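# Sort greasy glass jars from drying mat into tray

## Task

Some of the glass jars on the drying mat (at least one) are greasy, and this cannot be seen. Every greasy jar must end up in the tray, and every clean jar must be on the mat at the end. The tray must rest on the table, not on the mat. A dropped jar that breaks means failure. Nothing counts as done if it only stays in place because the robot holds it. At the end, release everything and move the grippers away.

## Robot and tools

Robot: two Kinova Gen3 seven-joint arms, named left_arm and right_arm, each with a Robotiq 2F-85 parallel gripper and a wrist camera. The names do not refer to image sides. In the shared scene frame the origin lies on the table top midway between the arms, +z is up, +x runs out over the table, and left_arm sits on the +y side. Base of left_arm: (+0.043, +0.329, 0) m, quat_wxyz (+0.996, 0, 0, -0.092). Base of right_arm: (+0.010, -0.295, 0) m, quat_wxyz (+0.999, 0, 0, -0.042).

Tool execute_actions. Argument "actions" is a list holding at most one item. An empty list just reports the current state. {"steps": N} with no rows is a wait of N control steps (up to 300, each 1/30 s), counted from the last result, and your reply time is included. {"rows": [...], "steps": N} is a motion of up to 15 steps (default 15); each row is used for one step and the final row repeats to fill the remaining steps. Optional "pictures" (true/false) chooses whether camera images return. A refused call moves nothing.

Each row is a single list of 18 numbers, all in [-1, 1], covering both arms even if one stays still: left_arm joints 1 to 7, left gripper position, left gripper speed, then the same nine for right_arm. Joint order: waist, shoulder, upper arm roll, elbow, forearm roll, wrist pitch, wrist roll.

Joint numbers are offsets, not poses. They are measured from that arm's joint angles printed in the most recent result that lists them (before any such result in the scene, and for later calls within one reply, from where the arm stands when the action begins), never from the previous row. Scale: 1.0 equals 0.9985 rad for the first four joints and 0.8765 rad for the last three. So sending all zeros is not a hold; it pulls the arm back to the reference angles. Joint ranges in rad: waist, upper arm roll, forearm roll and wrist roll ±69.115; shoulder ±2.250; elbow ±2.580; wrist pitch ±2.100. Real ends may differ by up to 0.013 rad. Asking more than 0.013 rad beyond a stated end gets the call refused; asking beyond the real end is clipped there, and a line "joint sent to its limit" may appear (possibly referring to an earlier, still-running action). Missing that line does not prove room remains.

Motion limits: each joint's target is kept within 0.304 rad (first four) or 0.266 rad (last three) of its measured angle, and if targets would shift the gripper over 70 mm from where it is, all are scaled back. Joints share speed and acceleration limits and arrive together; large moves may still be underway when the result comes. Between calls the arms keep heading for the last row's target until they nearly stop or a step is HELD.

Gripper numbers are absolute, not offsets. Position: +1 fully open (85 mm), 0 about 41 mm, pads touch near -0.8, -1 closes until blocked. Speed: -1 about 20 mm/s, 0 about 85, +1 about 150. A full close presses roughly 190 to 235 N per pad. To grip firmly, hold position at -1. For a gentle grip, open, then close to a bit less than the object width. To release, command wider than the object. To leave a gripper unchanged, resend its previous two numbers (0 is a real command). Closing fingers move about 13 mm farther from the wrist, so keep clearance above surfaces. position_measured_pct is about 50 minus 50 times the reached position number: 0 means fully open; stopping below 90 short of the target means something is held or blocking; near 90 or slightly above means the pads met on nothing or something very thin.

Results: the state line gives each gripper's end_effector_position (m) and end_effector_quat_wxyz in the scene frame; the point is between closed pads, fingertips extend about 19 mm past it closed and 6 mm open. Printed positions can be off, more so at full reach. Fingers point along the gripper's +z and close along its y. Joint positions (rad) and Joint velocities (rad/s) come per arm in column order. "joint command not followed" means a clearance check altered joint targets; HELD marks steps where your row was partly or fully not sent. MOTOR HOT appears from 60 °C; at 75 °C an OVER-TEMPERATURE FAULT lets that arm sag until cooled, and holding loads heats motors even while you think. A TORQUE FAULT (contact torque reaching the load limit: 48.6 N m for first four joints, 30.6 for wrist joints, held weight included) halts that arm for 10 s and drops the rest of the call.

Cameras: cam_high, cam_left_wrist, cam_right_wrist, each 896x504. zoom_image takes "camera" and "region" [x0, y0, x1, y1] in pixels from the top-left, at most 504 by 504, and gives a closer view of that camera's latest image. read_manual returns only licence texts. finished_scene takes "scene", the current scene's number, ends it irreversibly and reports whether the task succeeded.

Cautions: greasiness is invisible, so it must be inferred by handling (for example a jar that slips in a normal grip). Lower jars gently; a broken jar fails the task. Do not knock anything off the table, do not leave the tray on the mat, avoid arm-to-arm collisions or pressing, slams and hard shoves. Loose objects may occasionally be nudged by outside pushes. Finish with grippers open and withdrawn.

Each tool is called after "Emit:" as name(argument=value, ...), one argument or row to a line, values as JSON.

## Session

Emit:
execute_actions(
  actions=[],
)

Scene clock: 0.00 s of 7100.00 s.
left_arm: end_effector_position=(+0.2085, +0.1293, +0.1619) position_measured_pct=0.0 end_effector_quat_wxyz=(-0.032, +0.661, -0.749, -0.034) | right_arm: end_effector_position=(+0.4274, -0.0308, +0.2540) position_measured_pct=0.0 end_effector_quat_wxyz=(-0.522, +0.647, -0.422, -0.362)
Joint positions: left_arm=[ 1.129  0.182 -0.519  2.216  0.031  0.832  3.795] | right_arm=[ 0.516  0.927 -0.867  1.904 -1.04   0.872  4.372]
Joint velocities: left_arm=[-0.     0.002  0.001  0.     0.    -0.    -0.001] | right_arm=[ 0.    -0.    -0.    -0.     0.001  0.001  0.   ]
Motor temperatures (°C, as the motors report them): left_arm=[34 33 28 31 39 37 40] | right_arm=[32 30 31 29 36 35 49]

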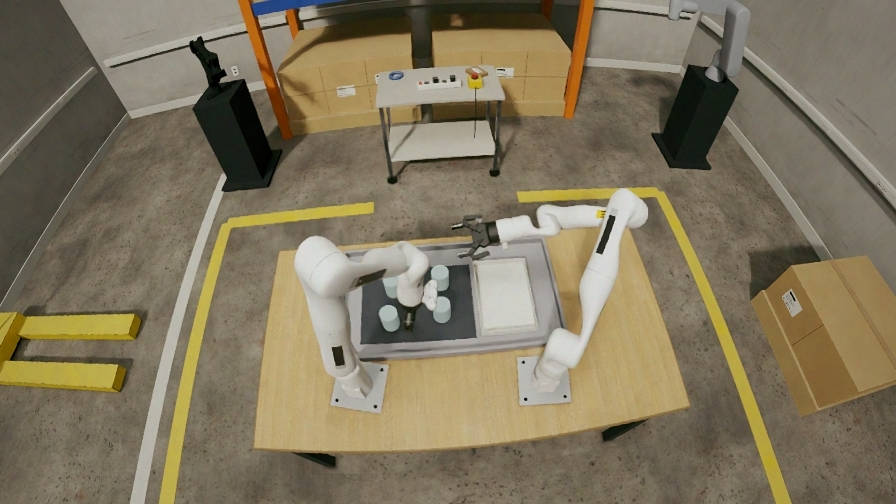

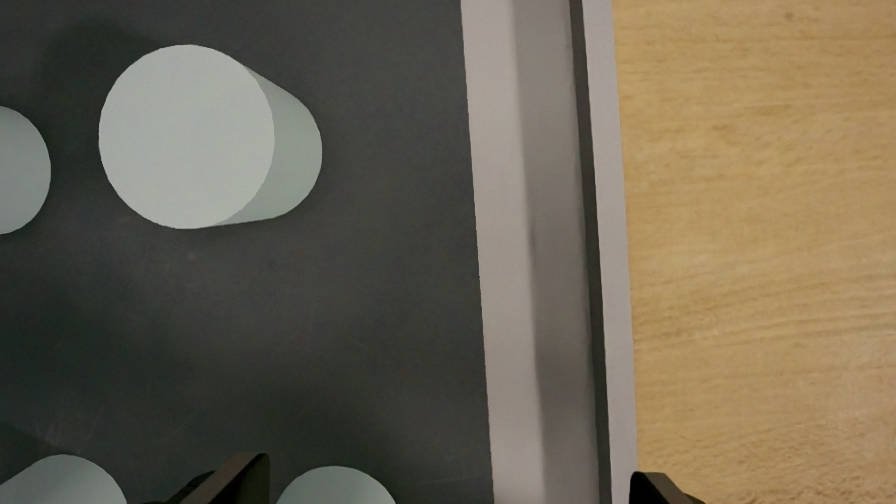

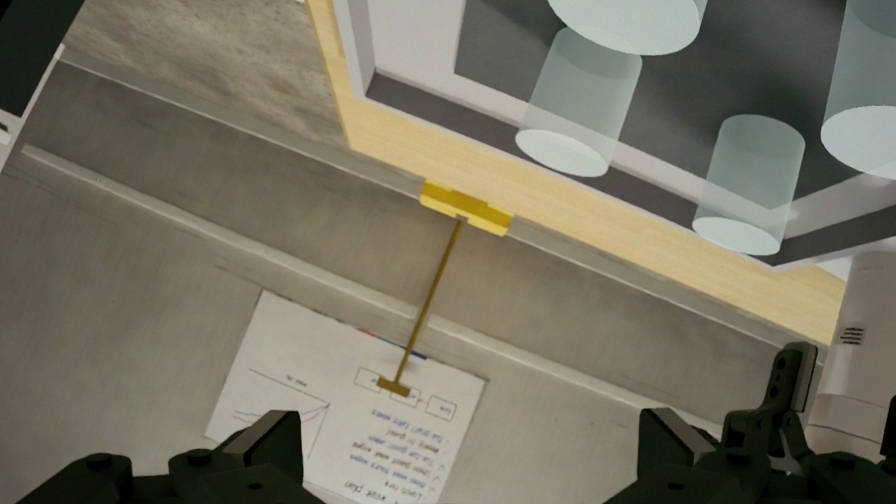

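Emit:
zoom_image(
  camera="cam_high",
  region=[280, 190, 640, 420],
)

Region (280, 190, 640, 420) of cam_high's 896x504 image, scaled by 1.400, with more detail than that image has; it fills the top 322 rows of this view, and the rest is white.

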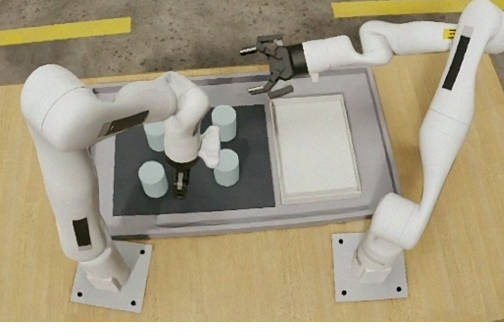

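Emit:
execute_actions(
  actions=[
    {"rows":[[0,0,0,0,0,0,0,1,0,0.6,0,0,0,0,0.8,0,1,0]]},
  ],
  pictures=false,
)

Emit:
execute_actions(
  actions=[
    {"steps":30},
  ],
  pictures=false,
)

Emit:
execute_actions(
  actions=[
    {"rows":[[-0.497,0.122,0.52,-0.358,-0.035,0.169,0,1,0,0,0,0,0,0,0,0,1,0]]},
  ],
  pictures=false,
)

Emit:
execute_actions(
  actions=[
    {"steps":30},
  ],
)

Scene clock: 13.73 s of 7100.00 s.
left_arm: end_effector_position=(+0.2085, +0.1293, +0.1619) position_measured_pct=0.0 end_effector_quat_wxyz=(-0.032, +0.661, -0.749, -0.034) | right_arm: end_effector_position=(+0.4332, -0.1812, +0.3293) position_measured_pct=0.0 end_effector_quat_wxyz=(+0.624, -0.541, +0.427, +0.368)
Joint positions: left_arm=[ 1.129  0.182 -0.519  2.216  0.031  0.832  3.795] | right_arm=[ 0.89   0.927 -0.867  1.903 -1.04   1.194  4.372]
Joint velocities: left_arm=[ 0.    -0.002  0.    -0.001 -0.     0.002  0.001] | right_arm=[ 0.924  0.001  0.006 -0.005  0.     0.902  0.   ]
Motor temperatures (°C, as the motors report them): left_arm=[34 33 28 31 39 37 40] | right_arm=[32 30 31 29 36 35 49]
Steps of this call (steps 1 to 90: nothing new was sent; then 10.23 s passed at rest; steps 91 to 105: all 15 steps of this action). Readings (joint positions | what the end effector reports):
91: left_arm=[1.129 0.182 -0.519 2.216 0.031 0.832 3.795] | right_arm=[0.517 0.927 -0.867 1.904 -1.040 0.873 4.372] | left_arm position_measured_pct=0.0 | right_arm position_measured_pct=0.0
92: left_arm=[1.129 0.182 -0.519 2.216 0.031 0.832 3.795] | right_arm=[0.524 0.927 -0.868 1.904 -1.040 0.878 4.372] | left_arm position_measured_pct=0.0 | right_arm position_measured_pct=0.0
94: left_arm=[1.129 0.182 -0.519 2.216 0.031 0.832 3.795] | right_arm=[0.554 0.927 -0.868 1.904 -1.040 0.901 4.372] | left_arm position_measured_pct=0.0 | right_arm position_measured_pct=0.0
98: left_arm=[1.129 0.182 -0.519 2.216 0.031 0.832 3.795] | right_arm=[0.670 0.927 -0.867 1.904 -1.040 0.999 4.372] | left_arm position_measured_pct=0.0 | right_arm position_measured_pct=0.0
105: the state above

Scene clock: 14.73 s of 7100.00 s.
left_arm: end_effector_position=(+0.2085, +0.1293, +0.1619) position_measured_pct=0.0 end_effector_quat_wxyz=(-0.032, +0.661, -0.749, -0.034) | right_arm: end_effector_position=(+0.3678, -0.2765, +0.4154) position_measured_pct=0.0 end_effector_quat_wxyz=(+0.704, -0.471, +0.340, +0.408)
Joint positions: left_arm=[ 1.129  0.182 -0.519  2.216  0.031  0.832  3.795] | right_arm=[ 1.115  0.927 -0.867  1.904 -1.04   1.574  4.372]
Joint velocities: left_arm=[-0.001  0.001  0.    -0.     0.    -0.     0.   ] | right_arm=[ 0.    -0.     0.    -0.    -0.     0.001 -0.   ]
Motor temperatures (°C, as the motors report them): left_arm=[34 33 28 31 39 37 40] | right_arm=[32 30 31 29 36 35 49]
Steps of this call (steps 1 to 30: the robot went on to your last target). Readings (joint positions | what the end effector reports):
1: left_arm=[1.129 0.182 -0.519 2.216 0.031 0.832 3.795] | right_arm=[0.921 0.927 -0.866 1.903 -1.040 1.226 4.372] | left_arm position_measured_pct=0.0 | right_arm position_measured_pct=0.0
2: left_arm=[1.129 0.182 -0.519 2.216 0.031 0.832 3.795] | right_arm=[0.950 0.927 -0.866 1.903 -1.040 1.261 4.372] | left_arm position_measured_pct=0.0 | right_arm position_measured_pct=0.0
4: left_arm=[1.129 0.182 -0.519 2.216 0.031 0.832 3.795] | right_arm=[1.001 0.927 -0.865 1.903 -1.040 1.340 4.372] | left_arm position_measured_pct=0.0 | right_arm position_measured_pct=0.0
8: left_arm=[1.129 0.182 -0.519 2.216 0.031 0.832 3.795] | right_arm=[1.079 0.927 -0.866 1.903 -1.040 1.501 4.372] | left_arm position_measured_pct=0.0 | right_arm position_measured_pct=0.0
30: the state above
All arms were judged still, so your last target was given up. Only a new action makes them travel on or press farther. Fingers that are still opening or closing keep moving.

Scene clock: 15.23 s of 7100.00 s.
left_arm: end_effector_position=(+0.2809, +0.0413, +0.1946) position_measured_pct=0.0 end_effector_quat_wxyz=(-0.010, +0.648, -0.761, -0.006) | right_arm: end_effector_position=(+0.3678, -0.2765, +0.4154) position_measured_pct=0.0 end_effector_quat_wxyz=(+0.704, -0.471, +0.340, +0.408)
Joint positions: left_arm=[ 0.708  0.291 -0.08   1.898  0.003  0.964  3.795] | right_arm=[ 1.115  0.927 -0.867  1.904 -1.04   1.574  4.372]
Joint velocities: left_arm=[-0.712  0.13   0.915 -0.438 -0.031  0.173 -0.001] | right_arm=[-0.     0.001  0.     0.    -0.001  0.     0.002]
Motor temperatures (°C, as the motors report them): left_arm=[34 33 28 31 39 37 40] | right_arm=[32 30 31 29 36 35 49]
Steps of this call (steps 1 to 15: all 15 steps of this action). Readings (joint positions | what the end effector reports):
1: left_arm=[1.127 0.183 -0.518 2.215 0.031 0.832 3.795] | right_arm=[1.115 0.927 -0.867 1.904 -1.040 1.574 4.372] | left_arm position_measured_pct=0.0 | right_arm position_measured_pct=0.0
2: left_arm=[1.120 0.186 -0.512 2.210 0.030 0.835 3.795] | right_arm=[1.115 0.927 -0.867 1.904 -1.040 1.574 4.372] | left_arm position_measured_pct=0.0 | right_arm position_measured_pct=0.0
4: left_arm=[1.088 0.198 -0.486 2.184 0.028 0.849 3.795] | right_arm=[1.115 0.927 -0.867 1.904 -1.040 1.574 4.372] | left_arm position_measured_pct=0.0 | right_arm position_measured_pct=0.0
8: left_arm=[0.964 0.240 -0.368 2.069 0.017 0.899 3.795] | right_arm=[1.115 0.927 -0.867 1.904 -1.040 1.574 4.372] | left_arm position_measured_pct=0.0 | right_arm position_measured_pct=0.0
15: the state above

Scene clock: 16.23 s of 7100.00 s.
left_arm: end_effector_position=(+0.2886, +0.0296, +0.1995) position_measured_pct=0.0 end_effector_quat_wxyz=(+0.000, +0.646, -0.763, -0.001) | right_arm: end_effector_position=(+0.3678, -0.2765, +0.4154) position_measured_pct=0.0 end_effector_quat_wxyz=(+0.704, -0.471, +0.340, +0.408)
Joint positions: left_arm=[0.633 0.304 0.001 1.859 0.    0.98  3.795] | right_arm=[ 1.115  0.927 -0.867  1.904 -1.04   1.574  4.372]
Joint velocities: left_arm=[-0.001 -0.001  0.     0.001  0.     0.     0.   ] | right_arm=[ 0.    -0.     0.     0.     0.001  0.002 -0.   ]
Motor temperatures (°C, as the motors report them): left_arm=[34 33 28 31 39 37 40] | right_arm=[32 30 31 29 36 35 49]
Steps of this call (steps 1 to 30: the robot went on to your last target). Readings (joint positions | what the end effector reports):
1: left_arm=[0.686 0.295 -0.052 1.884 0.002 0.969 3.795] | right_arm=[1.115 0.927 -0.867 1.904 -1.040 1.574 4.372] | left_arm position_measured_pct=0.0 | right_arm position_measured_pct=0.0
2: left_arm=[0.669 0.298 -0.031 1.874 0.002 0.973 3.795] | right_arm=[1.115 0.927 -0.867 1.904 -1.040 1.574 4.372] | left_arm position_measured_pct=0.0 | right_arm position_measured_pct=0.0
4: left_arm=[0.649 0.301 -0.005 1.862 0.001 0.978 3.795] | right_arm=[1.115 0.927 -0.867 1.904 -1.040 1.574 4.372] | left_arm position_measured_pct=0.0 | right_arm position_measured_pct=0.0
8: left_arm=[0.639 0.303 0.001 1.859 0.000 0.980 3.795] | right_arm=[1.115 0.927 -0.867 1.904 -1.040 1.574 4.372] | left_arm position_measured_pct=0.0 | right_arm position_measured_pct=0.0
30: the state above
All arms were judged still, so your last target was given up. Only a new action makes them travel on or press farther. Fingers that are still opening or closing keep moving.

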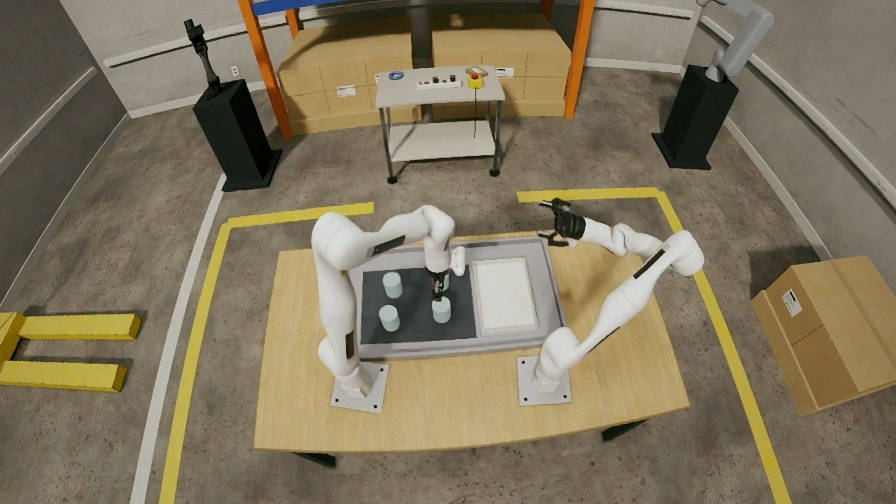

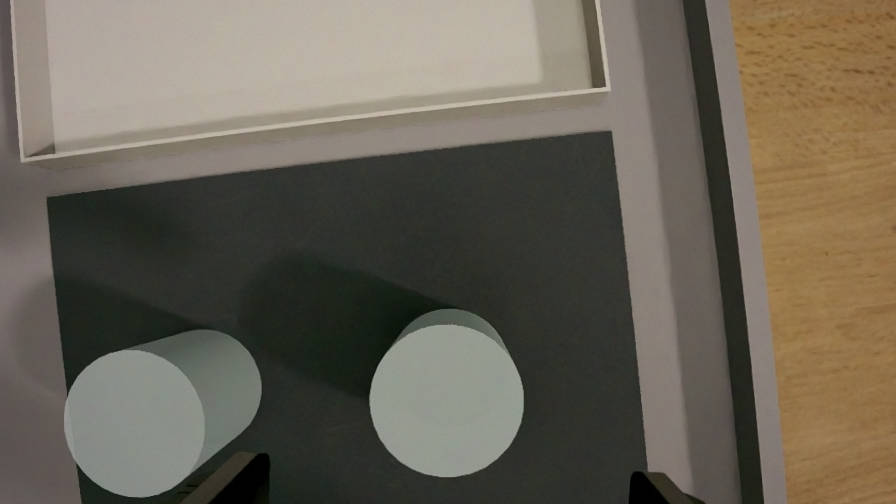

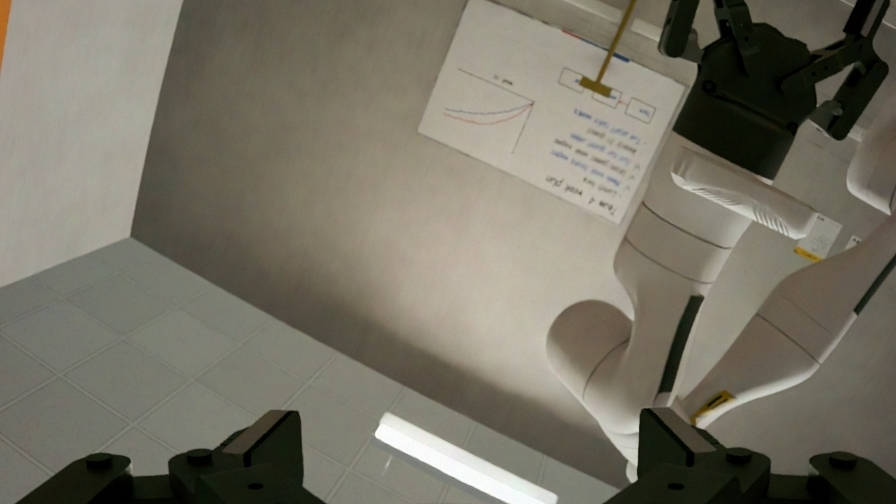

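Emit:
execute_actions(
  actions=[
    {"rows":[[0,0.114,0,0.106,0,-0.252,0,1,0,0,0,0,0,-0.7,0,0,1,0]]},
  ],
  pictures=false,
)

Emit:
execute_actions(
  actions=[
    {"steps":20},
  ],
)

Scene clock: 20.83 s of 7100.00 s.
left_arm: end_effector_position=(+0.2892, +0.0290, +0.1304) position_measured_pct=0.0 end_effector_quat_wxyz=(+0.000, +0.646, -0.763, +0.001) | right_arm: end_effector_position=(+0.4693, -0.3575, +0.5013) position_measured_pct=0.0 end_effector_quat_wxyz=(+0.822, -0.256, +0.366, +0.354)
Joint positions: left_arm=[0.633 0.417 0.001 1.965 0.    0.759 3.795] | right_arm=[ 1.115  0.926 -0.867  1.904 -1.546  1.574  4.372]
Joint velocities: left_arm=[-0.     0.013  0.     0.001  0.    -0.002  0.   ] | right_arm=[ 0.    -0.001  0.    -0.    -1.214  0.    -0.   ]
Motor temperatures (°C, as the motors report them): left_arm=[34 33 28 31 39 37 40] | right_arm=[32 30 31 29 36 35 49]
Steps of this call (steps 1 to 90: nothing new was sent; then 1.10 s passed at rest; steps 91 to 105: all 15 steps of this action). Readings (joint positions | what the end effector reports):
91: left_arm=[0.633 0.306 0.001 1.860 0.000 0.978 3.795] | right_arm=[1.115 0.927 -0.867 1.904 -1.042 1.574 4.372] | left_arm position_measured_pct=0.0 | right_arm position_measured_pct=0.0
92: left_arm=[0.633 0.312 0.001 1.864 0.000 0.968 3.795] | right_arm=[1.115 0.927 -0.866 1.904 -1.051 1.574 4.372] | left_arm position_measured_pct=0.0 | right_arm position_measured_pct=0.0
94: left_arm=[0.633 0.341 0.001 1.888 0.000 0.917 3.795] | right_arm=[1.115 0.927 -0.866 1.905 -1.101 1.574 4.372] | left_arm position_measured_pct=0.0 | right_arm position_measured_pct=0.0
98: left_arm=[0.633 0.407 0.001 1.955 0.000 0.780 3.795] | right_arm=[1.115 0.927 -0.867 1.904 -1.261 1.574 4.372] | left_arm position_measured_pct=0.0 | right_arm position_measured_pct=0.0
105: the state above

Scene clock: 21.50 s of 7100.00 s.
left_arm: end_effector_position=(+0.2891, +0.0291, +0.1299) position_measured_pct=0.0 end_effector_quat_wxyz=(+0.000, +0.646, -0.763, -0.000) | right_arm: end_effector_position=(+0.4875, -0.3828, +0.5140) position_measured_pct=0.0 end_effector_quat_wxyz=(+0.840, -0.207, +0.369, +0.339)
Joint positions: left_arm=[0.633 0.418 0.001 1.965 0.    0.759 3.795] | right_arm=[ 1.115  0.927 -0.867  1.904 -1.654  1.574  4.372]
Joint velocities: left_arm=[-0.002  0.001  0.001 -0.     0.    -0.     0.   ] | right_arm=[-0.     0.     0.    -0.001  0.001 -0.001  0.001]
Motor temperatures (°C, as the motors report them): left_arm=[34 33 28 31 39 37 40] | right_arm=[32 30 31 29 36 35 49]
Steps of this call (steps 1 to 20: the robot went on to your last target). Readings (joint positions | what the end effector reports):
1: left_arm=[0.633 0.417 0.001 1.965 0.000 0.759 3.795] | right_arm=[1.115 0.926 -0.867 1.904 -1.586 1.574 4.372] | left_arm position_measured_pct=0.0 | right_arm position_measured_pct=0.0
2: left_arm=[0.633 0.417 0.001 1.965 0.000 0.759 3.795] | right_arm=[1.115 0.926 -0.867 1.903 -1.618 1.574 4.372] | left_arm position_measured_pct=0.0 | right_arm position_measured_pct=0.0
4: left_arm=[0.633 0.418 0.001 1.965 0.000 0.759 3.795] | right_arm=[1.115 0.926 -0.866 1.903 -1.651 1.574 4.372] | left_arm position_measured_pct=0.0 | right_arm position_measured_pct=0.0
8: left_arm=[0.633 0.418 0.001 1.965 0.000 0.759 3.795] | right_arm=[1.115 0.927 -0.867 1.903 -1.654 1.574 4.372] | left_arm position_measured_pct=0.0 | right_arm position_measured_pct=0.0
20: the state above

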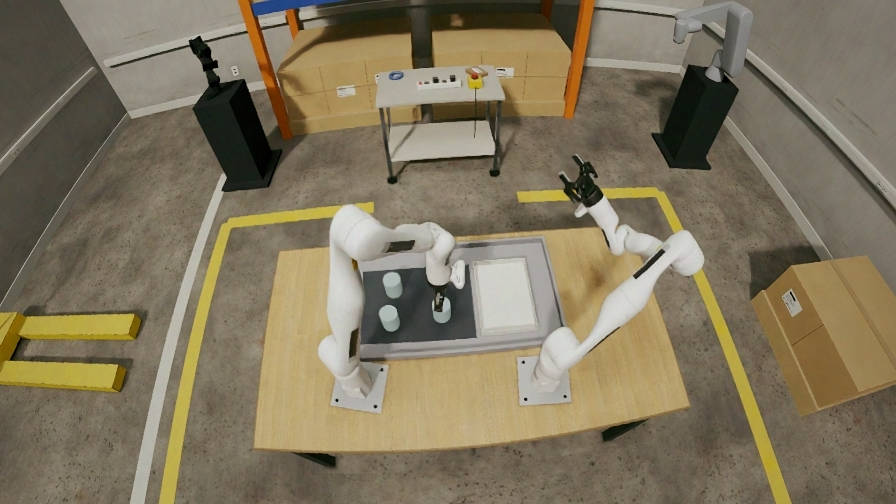

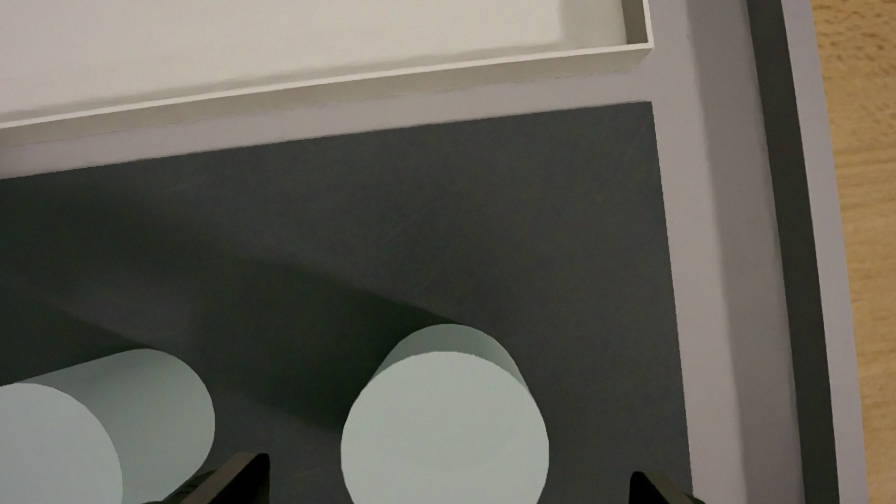

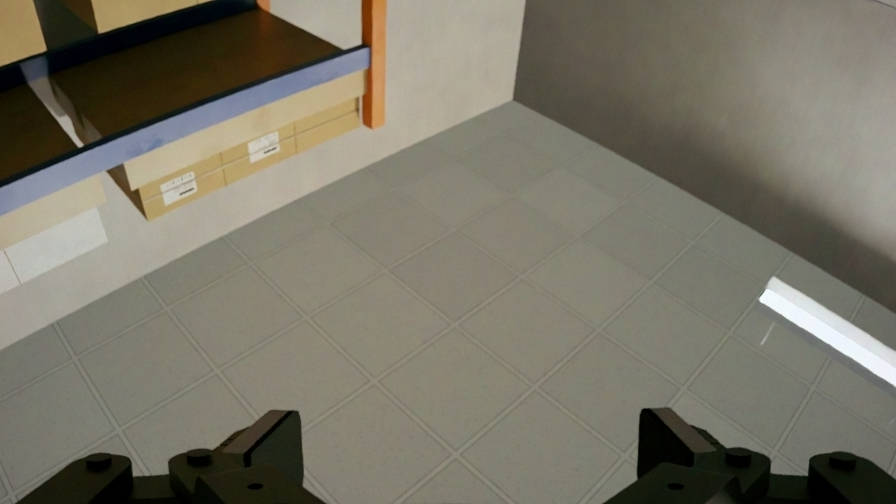

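Emit:
execute_actions(
  actions=[
    {"rows":[[0,0.157,0,0.075,0,-0.265,0,1,0,0,0,0,0,1,-0.6,0,1,0]]},
  ],
  pictures=false,
)

Emit:
execute_actions(
  actions=[
    {"steps":25},
  ],
  pictures=false,
)

Emit:
execute_actions(
  actions=[
    {"rows":[[0,0,0,0,0,0,0,0.3,-0.6,0,0,0,0,0.2,0,0,1,0]]},
  ],
  pictures=false,
)

Emit:
execute_actions(
  actions=[
    {"steps":15},
  ],
)

Scene clock: 27.20 s of 7100.00 s.
left_arm: end_effector_position=(+0.2895, +0.0287, +0.0560) position_measured_pct=0.0 end_effector_quat_wxyz=(+0.000, +0.646, -0.763, +0.002) | right_arm: end_effector_position=(+0.4818, -0.2935, +0.3323) position_measured_pct=0.0 end_effector_quat_wxyz=(+0.674, -0.445, +0.522, +0.274)
Joint positions: left_arm=[0.633 0.572 0.001 2.039 0.    0.527 3.795] | right_arm=[ 1.115  0.927 -0.866  1.904 -1.149  1.125  4.372]
Joint velocities: left_arm=[-0.002  0.023  0.     0.002 -0.    -0.001 -0.001] | right_arm=[ 0.001  0.002  0.    -0.001  1.215 -0.515 -0.001]
Motor temperatures (°C, as the motors report them): left_arm=[34 33 28 31 39 37 40] | right_arm=[32 30 31 29 36 35 49]
From where the robot then was, a joint's target lay farther than a number of 1.0 reaches, so one or more steps of this call were cut to that.
Steps of this call (steps 1 to 15: the robot went on to your last target; steps 16 to 90: nothing new was sent; then 2.20 s passed at rest; steps 91 to 105: all 15 steps of this action). Readings (joint positions | what the end effector reports):
91: left_arm=[0.633 0.420 0.001 1.965 0.000 0.758 3.795] | right_arm=[1.115 0.926 -0.867 1.904 -1.652 1.572 4.372] | left_arm position_measured_pct=0.0 | right_arm position_measured_pct=0.0
92: left_arm=[0.633 0.426 0.001 1.967 0.000 0.750 3.795] | right_arm=[1.115 0.926 -0.867 1.903 -1.643 1.563 4.372] | left_arm position_measured_pct=0.0 | right_arm position_measured_pct=0.0
94: left_arm=[0.633 0.456 0.001 1.980 0.000 0.711 3.795] | right_arm=[1.116 0.926 -0.867 1.903 -1.593 1.512 4.372] | left_arm position_measured_pct=0.0 | right_arm position_measured_pct=0.0
98: left_arm=[0.633 0.546 0.001 2.025 0.000 0.572 3.795] | right_arm=[1.115 0.926 -0.867 1.903 -1.433 1.352 4.372] | left_arm position_measured_pct=0.0 | right_arm position_measured_pct=0.0
105: the state above

Scene clock: 28.03 s of 7100.00 s.
left_arm: end_effector_position=(+0.2890, +0.0292, +0.0550) position_measured_pct=0.0 end_effector_quat_wxyz=(+0.000, +0.646, -0.763, +0.000) | right_arm: end_effector_position=(+0.4249, -0.2782, +0.2460) position_measured_pct=0.0 end_effector_quat_wxyz=(-0.576, +0.602, -0.497, -0.244)
Joint positions: left_arm=[0.633 0.575 0.001 2.04  0.    0.527 3.795] | right_arm=[ 1.115  0.927 -0.867  1.904 -0.777  1.048  4.372]
Joint velocities: left_arm=[-0.001  0.001 -0.     0.001  0.    -0.001 -0.001] | right_arm=[-0.     0.     0.     0.001  0.    -0.002 -0.001]
Motor temperatures (°C, as the motors report them): left_arm=[34 33 28 31 39 37 40] | right_arm=[32 30 31 29 36 35 49]
Steps of this call (steps 1 to 25: the robot went on to your last target). Readings (joint positions | what the end effector reports):
1: left_arm=[0.633 0.573 0.001 2.040 0.000 0.527 3.795] | right_arm=[1.115 0.927 -0.866 1.904 -1.108 1.110 4.372] | left_arm position_measured_pct=0.0 | right_arm position_measured_pct=0.0
2: left_arm=[0.633 0.573 0.001 2.040 0.000 0.527 3.795] | right_arm=[1.115 0.927 -0.866 1.904 -1.067 1.097 4.372] | left_arm position_measured_pct=0.0 | right_arm position_measured_pct=0.0
4: left_arm=[0.633 0.574 0.001 2.040 0.000 0.527 3.795] | right_arm=[1.115 0.927 -0.867 1.904 -0.986 1.079 4.372] | left_arm position_measured_pct=0.0 | right_arm position_measured_pct=0.0
8: left_arm=[0.633 0.575 0.001 2.040 0.000 0.527 3.795] | right_arm=[1.115 0.927 -0.867 1.904 -0.827 1.055 4.372] | left_arm position_measured_pct=0.0 | right_arm position_measured_pct=0.0
25: the state above

Scene clock: 28.53 s of 7100.00 s.
left_arm: end_effector_position=(+0.2890, +0.0292, +0.0550) position_measured_pct=19.8 end_effector_quat_wxyz=(+0.000, +0.646, -0.763, +0.000) | right_arm: end_effector_position=(+0.3924, -0.2804, +0.2118) position_measured_pct=0.0 end_effector_quat_wxyz=(-0.528, +0.669, -0.466, -0.238)
Joint positions: left_arm=[0.633 0.575 0.001 2.04  0.    0.527 3.795] | right_arm=[ 1.115  0.927 -0.867  1.904 -0.602  1.048  4.372]
Joint velocities: left_arm=[-0.     0.001  0.     0.     0.     0.001 -0.001] | right_arm=[-0.    -0.001  0.    -0.     0.    -0.001 -0.   ]
Motor temperatures (°C, as the motors report them): left_arm=[34 33 28 31 39 37 40] | right_arm=[32 30 31 29 36 35 49]
Steps of this call (steps 1 to 15: all 15 steps of this action). Readings (joint positions | what the end effector reports):
1: left_arm=[0.633 0.575 0.001 2.040 0.000 0.527 3.795] | right_arm=[1.115 0.927 -0.867 1.904 -0.776 1.048 4.372] | left_arm position_measured_pct=0.0 | right_arm position_measured_pct=0.0
2: left_arm=[0.633 0.575 0.001 2.040 0.000 0.527 3.795] | right_arm=[1.115 0.926 -0.867 1.903 -0.767 1.048 4.372] | left_arm position_measured_pct=0.4 | right_arm position_measured_pct=0.0
4: left_arm=[0.633 0.575 0.001 2.040 0.000 0.527 3.795] | right_arm=[1.115 0.926 -0.867 1.903 -0.716 1.048 4.372] | left_arm position_measured_pct=2.4 | right_arm position_measured_pct=0.0
8: left_arm=[0.633 0.575 0.001 2.040 0.000 0.527 3.795] | right_arm=[1.115 0.927 -0.866 1.904 -0.606 1.048 4.372] | left_arm position_measured_pct=8.7 | right_arm position_measured_pct=0.0
15: the state above

Scene clock: 29.03 s of 7100.00 s.
left_arm: end_effector_position=(+0.2897, +0.0289, +0.0557) position_measured_pct=29.0 end_effector_quat_wxyz=(+0.000, +0.647, -0.763, +0.001) | right_arm: end_effector_position=(+0.3924, -0.2804, +0.2118) position_measured_pct=0.0 end_effector_quat_wxyz=(-0.528, +0.669, -0.466, -0.238)
Joint positions: left_arm=[0.633 0.573 0.    2.039 0.    0.527 3.795] | right_arm=[ 1.115  0.927 -0.867  1.904 -0.602  1.048  4.372]
Joint velocities: left_arm=[-0.002  0.001 -0.001  0.     0.     0.     0.001] | right_arm=[-0.     0.     0.    -0.    -0.     0.     0.001]
Motor temperatures (°C, as the motors report them): left_arm=[34 33 28 31 39 37 40] | right_arm=[32 30 31 29 36 35 49]
Steps of this call (steps 1 to 15: the robot went on to your last target). Readings (joint positions | what the end effector reports):
1: left_arm=[0.633 0.575 0.001 2.040 0.000 0.527 3.795] | right_arm=[1.115 0.927 -0.867 1.904 -0.602 1.048 4.372] | left_arm position_measured_pct=21.4 | right_arm position_measured_pct=0.0
2: left_arm=[0.633 0.575 0.001 2.039 0.000 0.526 3.795] | right_arm=[1.115 0.927 -0.867 1.904 -0.602 1.048 4.372] | left_arm position_measured_pct=23.0 | right_arm position_measured_pct=0.0
4: left_arm=[0.633 0.574 0.000 2.039 0.000 0.526 3.795] | right_arm=[1.115 0.927 -0.867 1.904 -0.602 1.048 4.372] | left_arm position_measured_pct=26.6 | right_arm position_measured_pct=0.0
8: left_arm=[0.633 0.573 0.000 2.039 0.000 0.527 3.795] | right_arm=[1.115 0.927 -0.867 1.904 -0.602 1.048 4.372] | left_arm position_measured_pct=28.6 | right_arm position_measured_pct=0.0
15: the state above
All arms were judged still, so your last target was given up. Only a new action makes them travel on or press farther. Fingers that are still opening or closing keep moving.

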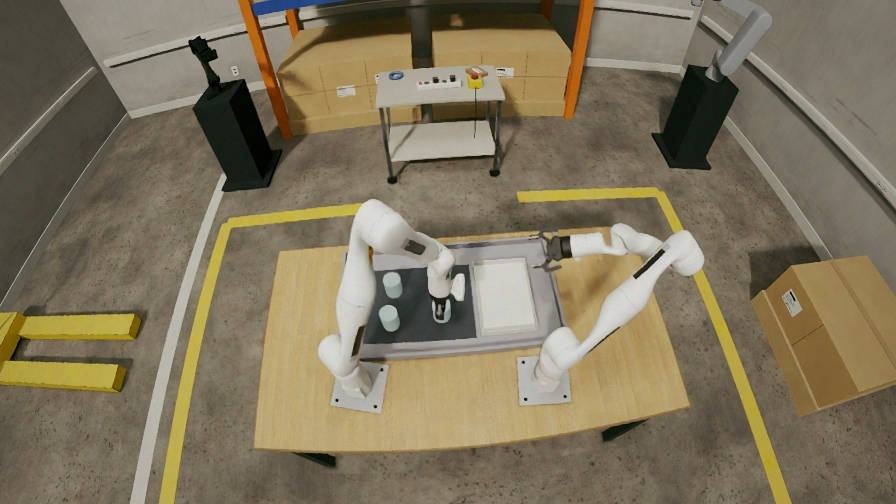

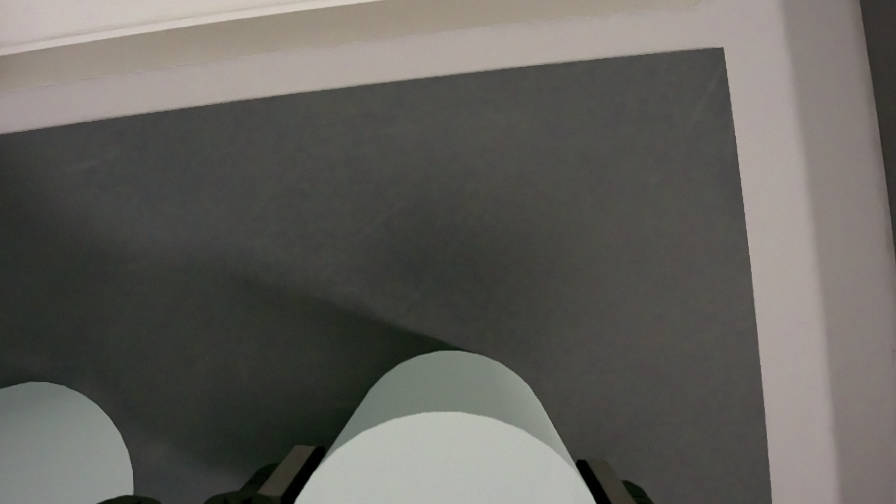

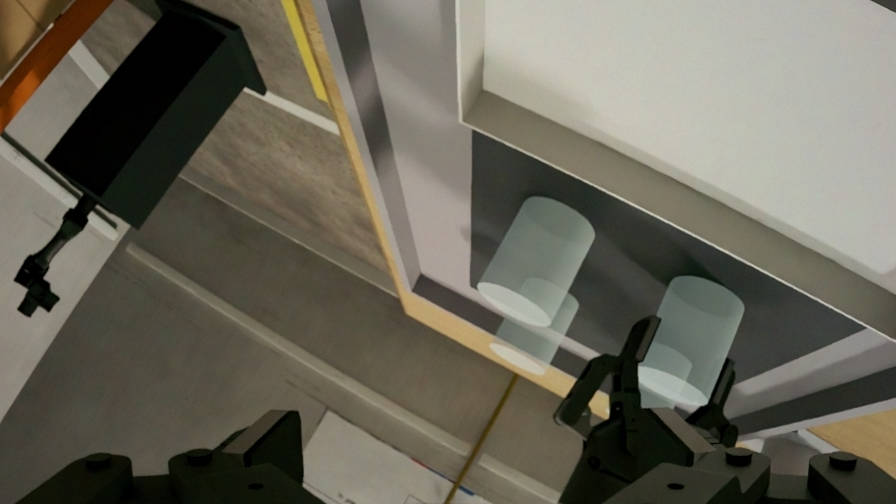

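Emit:
execute_actions(
  actions=[
    {"rows":[[0,0,0,0,0,0,0,0.52,-1,0,0,0,0,0,0,0,1,0]],"steps":10},
  ],
  pictures=false,
)

Emit:
execute_actions(
  actions=[
    {"rows":[[0,0,0,0,0,0,0,0.45,-1,0,0,0,0,0,0,0,1,0]]},
  ],
  pictures=false,
)

Emit:
execute_actions(
  actions=[
    {"rows":[[0,-0.004,0,-0.002,0,0.006,0,0.45,-1,0,0,0,0,0,0,0,1,0],[0,-0.008,0,-0.003,0,0.013,0,0.45,-1,0,0,0,0,0,0,0,1,0],[0,-0.012,0,-0.005,0,0.019,0,0.45,-1,0,0,0,0,0,0,0,1,0],[0,-0.016,0,-0.006,0,0.026,0,0.45,-1,0,0,0,0,0,0,0,1,0],[0,-0.02,0,-0.008,0,0.032,0,0.45,-1,0,0,0,0,0,0,0,1,0],[0,-0.025,0,-0.01,0,0.039,0,0.45,-1,0,0,0,0,0,0,0,1,0],[0,-0.029,0,-0.011,0,0.046,0,0.45,-1,0,0,0,0,0,0,0,1,0],[0,-0.033,0,-0.013,0,0.052,0,0.45,-1,0,0,0,0,0,0,0,1,0]]},
  ],
)

Scene clock: 33.57 s of 7100.00 s.
left_arm: end_effector_position=(+0.2898, +0.0288, +0.0558) position_measured_pct=24.2 end_effector_quat_wxyz=(+0.000, +0.647, -0.763, +0.001) | right_arm: end_effector_position=(+0.3924, -0.2804, +0.2118) position_measured_pct=0.0 end_effector_quat_wxyz=(-0.528, +0.669, -0.466, -0.238)
Joint positions: left_arm=[0.633 0.573 0.    2.039 0.    0.527 3.795] | right_arm=[ 1.115  0.927 -0.867  1.904 -0.602  1.048  4.372]
Joint velocities: left_arm=[ 0.001  0.     0.001  0.002  0.     0.001 -0.   ] | right_arm=[-0.     0.001 -0.    -0.    -0.001 -0.    -0.001]
Motor temperatures (°C, as the motors report them): left_arm=[34 33 28 31 39 37 40] | right_arm=[32 30 31 29 36 35 49]
Steps of this call (steps 1 to 90: nothing new was sent; then 1.20 s passed at rest; steps 91 to 100: all 10 steps of this action). Readings (joint positions | what the end effector reports):
91: left_arm=[0.633 0.573 0.000 2.039 0.000 0.527 3.795] | right_arm=[1.115 0.927 -0.867 1.904 -0.602 1.048 4.372] | left_arm position_measured_pct=29.0 | right_arm position_measured_pct=0.0
92: left_arm=[0.632 0.572 0.000 2.039 0.000 0.527 3.795] | right_arm=[1.115 0.927 -0.867 1.904 -0.602 1.048 4.372] | left_arm position_measured_pct=29.0 | right_arm position_measured_pct=0.0
94: left_arm=[0.633 0.573 0.000 2.039 0.000 0.527 3.795] | right_arm=[1.115 0.927 -0.867 1.904 -0.602 1.048 4.372] | left_arm position_measured_pct=27.4 | right_arm position_measured_pct=0.0
98: left_arm=[0.633 0.573 0.000 2.039 0.000 0.527 3.795] | right_arm=[1.115 0.927 -0.867 1.904 -0.602 1.048 4.372] | left_arm position_measured_pct=25.0 | right_arm position_measured_pct=0.0
100: the state above

Scene clock: 34.07 s of 7100.00 s.
left_arm: end_effector_position=(+0.2900, +0.0287, +0.0560) position_measured_pct=27.0 end_effector_quat_wxyz=(-0.000, +0.647, -0.763, +0.002) | right_arm: end_effector_position=(+0.3924, -0.2804, +0.2118) position_measured_pct=0.0 end_effector_quat_wxyz=(-0.528, +0.669, -0.466, -0.238)
Joint positions: left_arm=[ 0.633  0.573  0.     2.039 -0.     0.527  3.795] | right_arm=[ 1.115  0.927 -0.867  1.904 -0.602  1.048  4.372]
Joint velocities: left_arm=[-0.001 -0.     0.001  0.001 -0.     0.001  0.001] | right_arm=[ 0.    -0.001  0.    -0.     0.001  0.001 -0.001]
Motor temperatures (°C, as the motors report them): left_arm=[34 33 28 31 39 37 40] | right_arm=[32 30 31 29 36 35 49]
Steps of this call (steps 1 to 15: all 15 steps of this action). Readings (joint positions | what the end effector reports):
1: left_arm=[0.633 0.573 0.000 2.039 0.000 0.527 3.795] | right_arm=[1.115 0.927 -0.867 1.904 -0.602 1.048 4.372] | left_arm position_measured_pct=24.2 | right_arm position_measured_pct=0.0
2: left_arm=[0.633 0.573 0.000 2.039 0.000 0.527 3.795] | right_arm=[1.115 0.927 -0.867 1.904 -0.602 1.048 4.372] | left_arm position_measured_pct=24.2 | right_arm position_measured_pct=0.0
4: left_arm=[0.633 0.573 0.000 2.039 0.000 0.527 3.795] | right_arm=[1.115 0.927 -0.867 1.904 -0.602 1.048 4.372] | left_arm position_measured_pct=25.0 | right_arm position_measured_pct=0.0
8: left_arm=[0.633 0.573 0.000 2.039 -0.000 0.527 3.795] | right_arm=[1.115 0.927 -0.867 1.904 -0.602 1.048 4.372] | left_arm position_measured_pct=27.0 | right_arm position_measured_pct=0.0
15: the state above

Scene clock: 34.57 s of 7100.00 s.
left_arm: end_effector_position=(+0.2904, +0.0284, +0.0707) position_measured_pct=27.0 end_effector_quat_wxyz=(-0.000, +0.647, -0.763, +0.002) | right_arm: end_effector_position=(+0.3924, -0.2804, +0.2118) position_measured_pct=0.0 end_effector_quat_wxyz=(-0.528, +0.669, -0.466, -0.238)
Joint positions: left_arm=[ 0.633  0.54   0.     2.026 -0.     0.572  3.795] | right_arm=[ 1.115  0.927 -0.867  1.904 -0.602  1.048  4.372]
Joint velocities: left_arm=[ 0.001 -0.004  0.    -0.001 -0.    -0.001  0.   ] | right_arm=[ 0.    -0.    -0.    -0.    -0.001  0.    -0.001]
Motor temperatures (°C, as the motors report them): left_arm=[34 33 28 31 39 37 40] | right_arm=[32 30 31 29 36 35 49]
Steps of this call (steps 1 to 15: all 15 steps of this action). Readings (joint positions | what the end effector reports):
1: left_arm=[0.632 0.572 0.000 2.038 -0.000 0.528 3.795] | right_arm=[1.115 0.927 -0.867 1.904 -0.602 1.048 4.372] | left_arm position_measured_pct=27.0 | right_arm position_measured_pct=0.0
2: left_arm=[0.632 0.569 0.000 2.037 -0.000 0.531 3.795] | right_arm=[1.115 0.927 -0.867 1.904 -0.602 1.048 4.372] | left_arm position_measured_pct=27.0 | right_arm position_measured_pct=0.0
4: left_arm=[0.632 0.562 0.000 2.035 -0.000 0.541 3.795] | right_arm=[1.115 0.927 -0.867 1.904 -0.602 1.048 4.372] | left_arm position_measured_pct=27.0 | right_arm position_measured_pct=0.0
8: left_arm=[0.632 0.546 0.000 2.028 -0.000 0.564 3.795] | right_arm=[1.115 0.927 -0.867 1.904 -0.602 1.048 4.372] | left_arm position_measured_pct=27.0 | right_arm position_measured_pct=0.0
15: the state above

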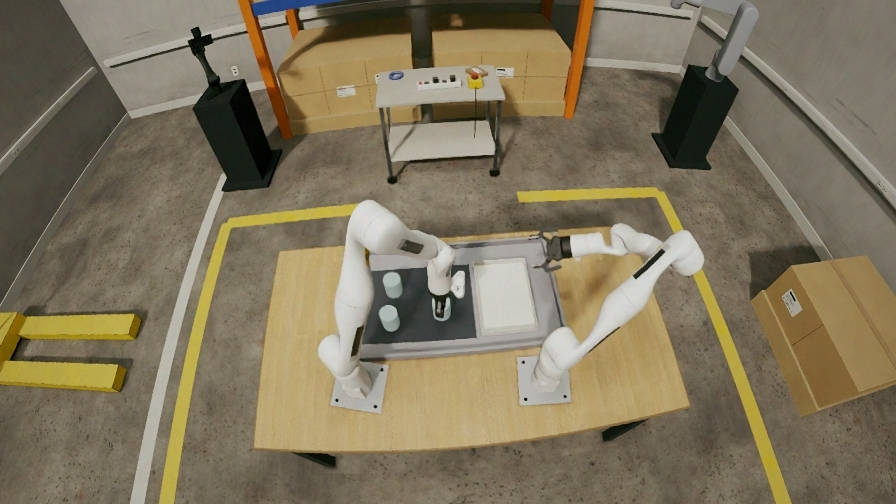

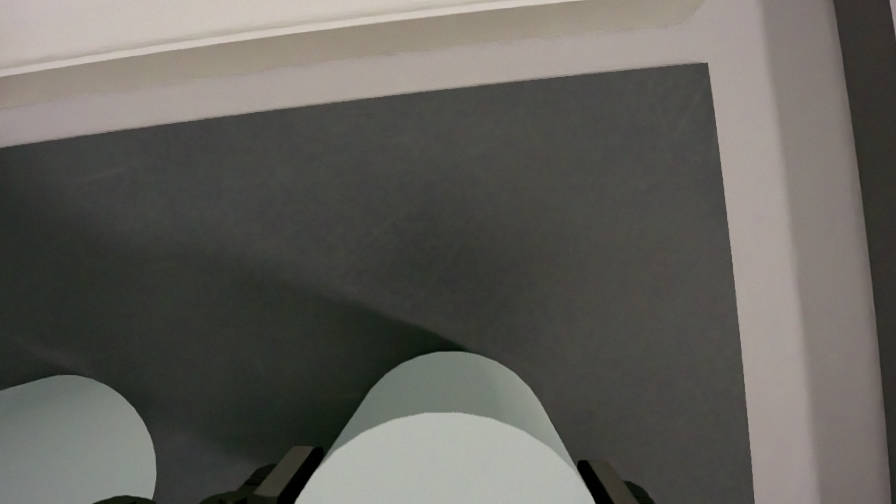

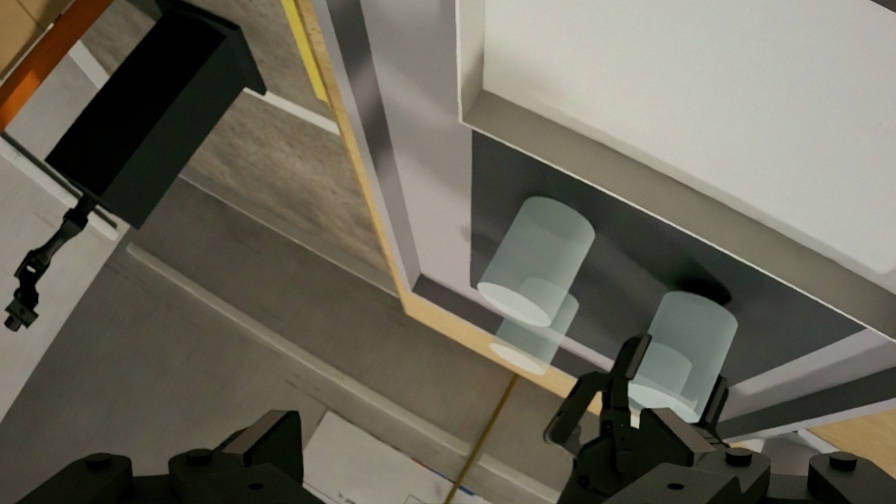

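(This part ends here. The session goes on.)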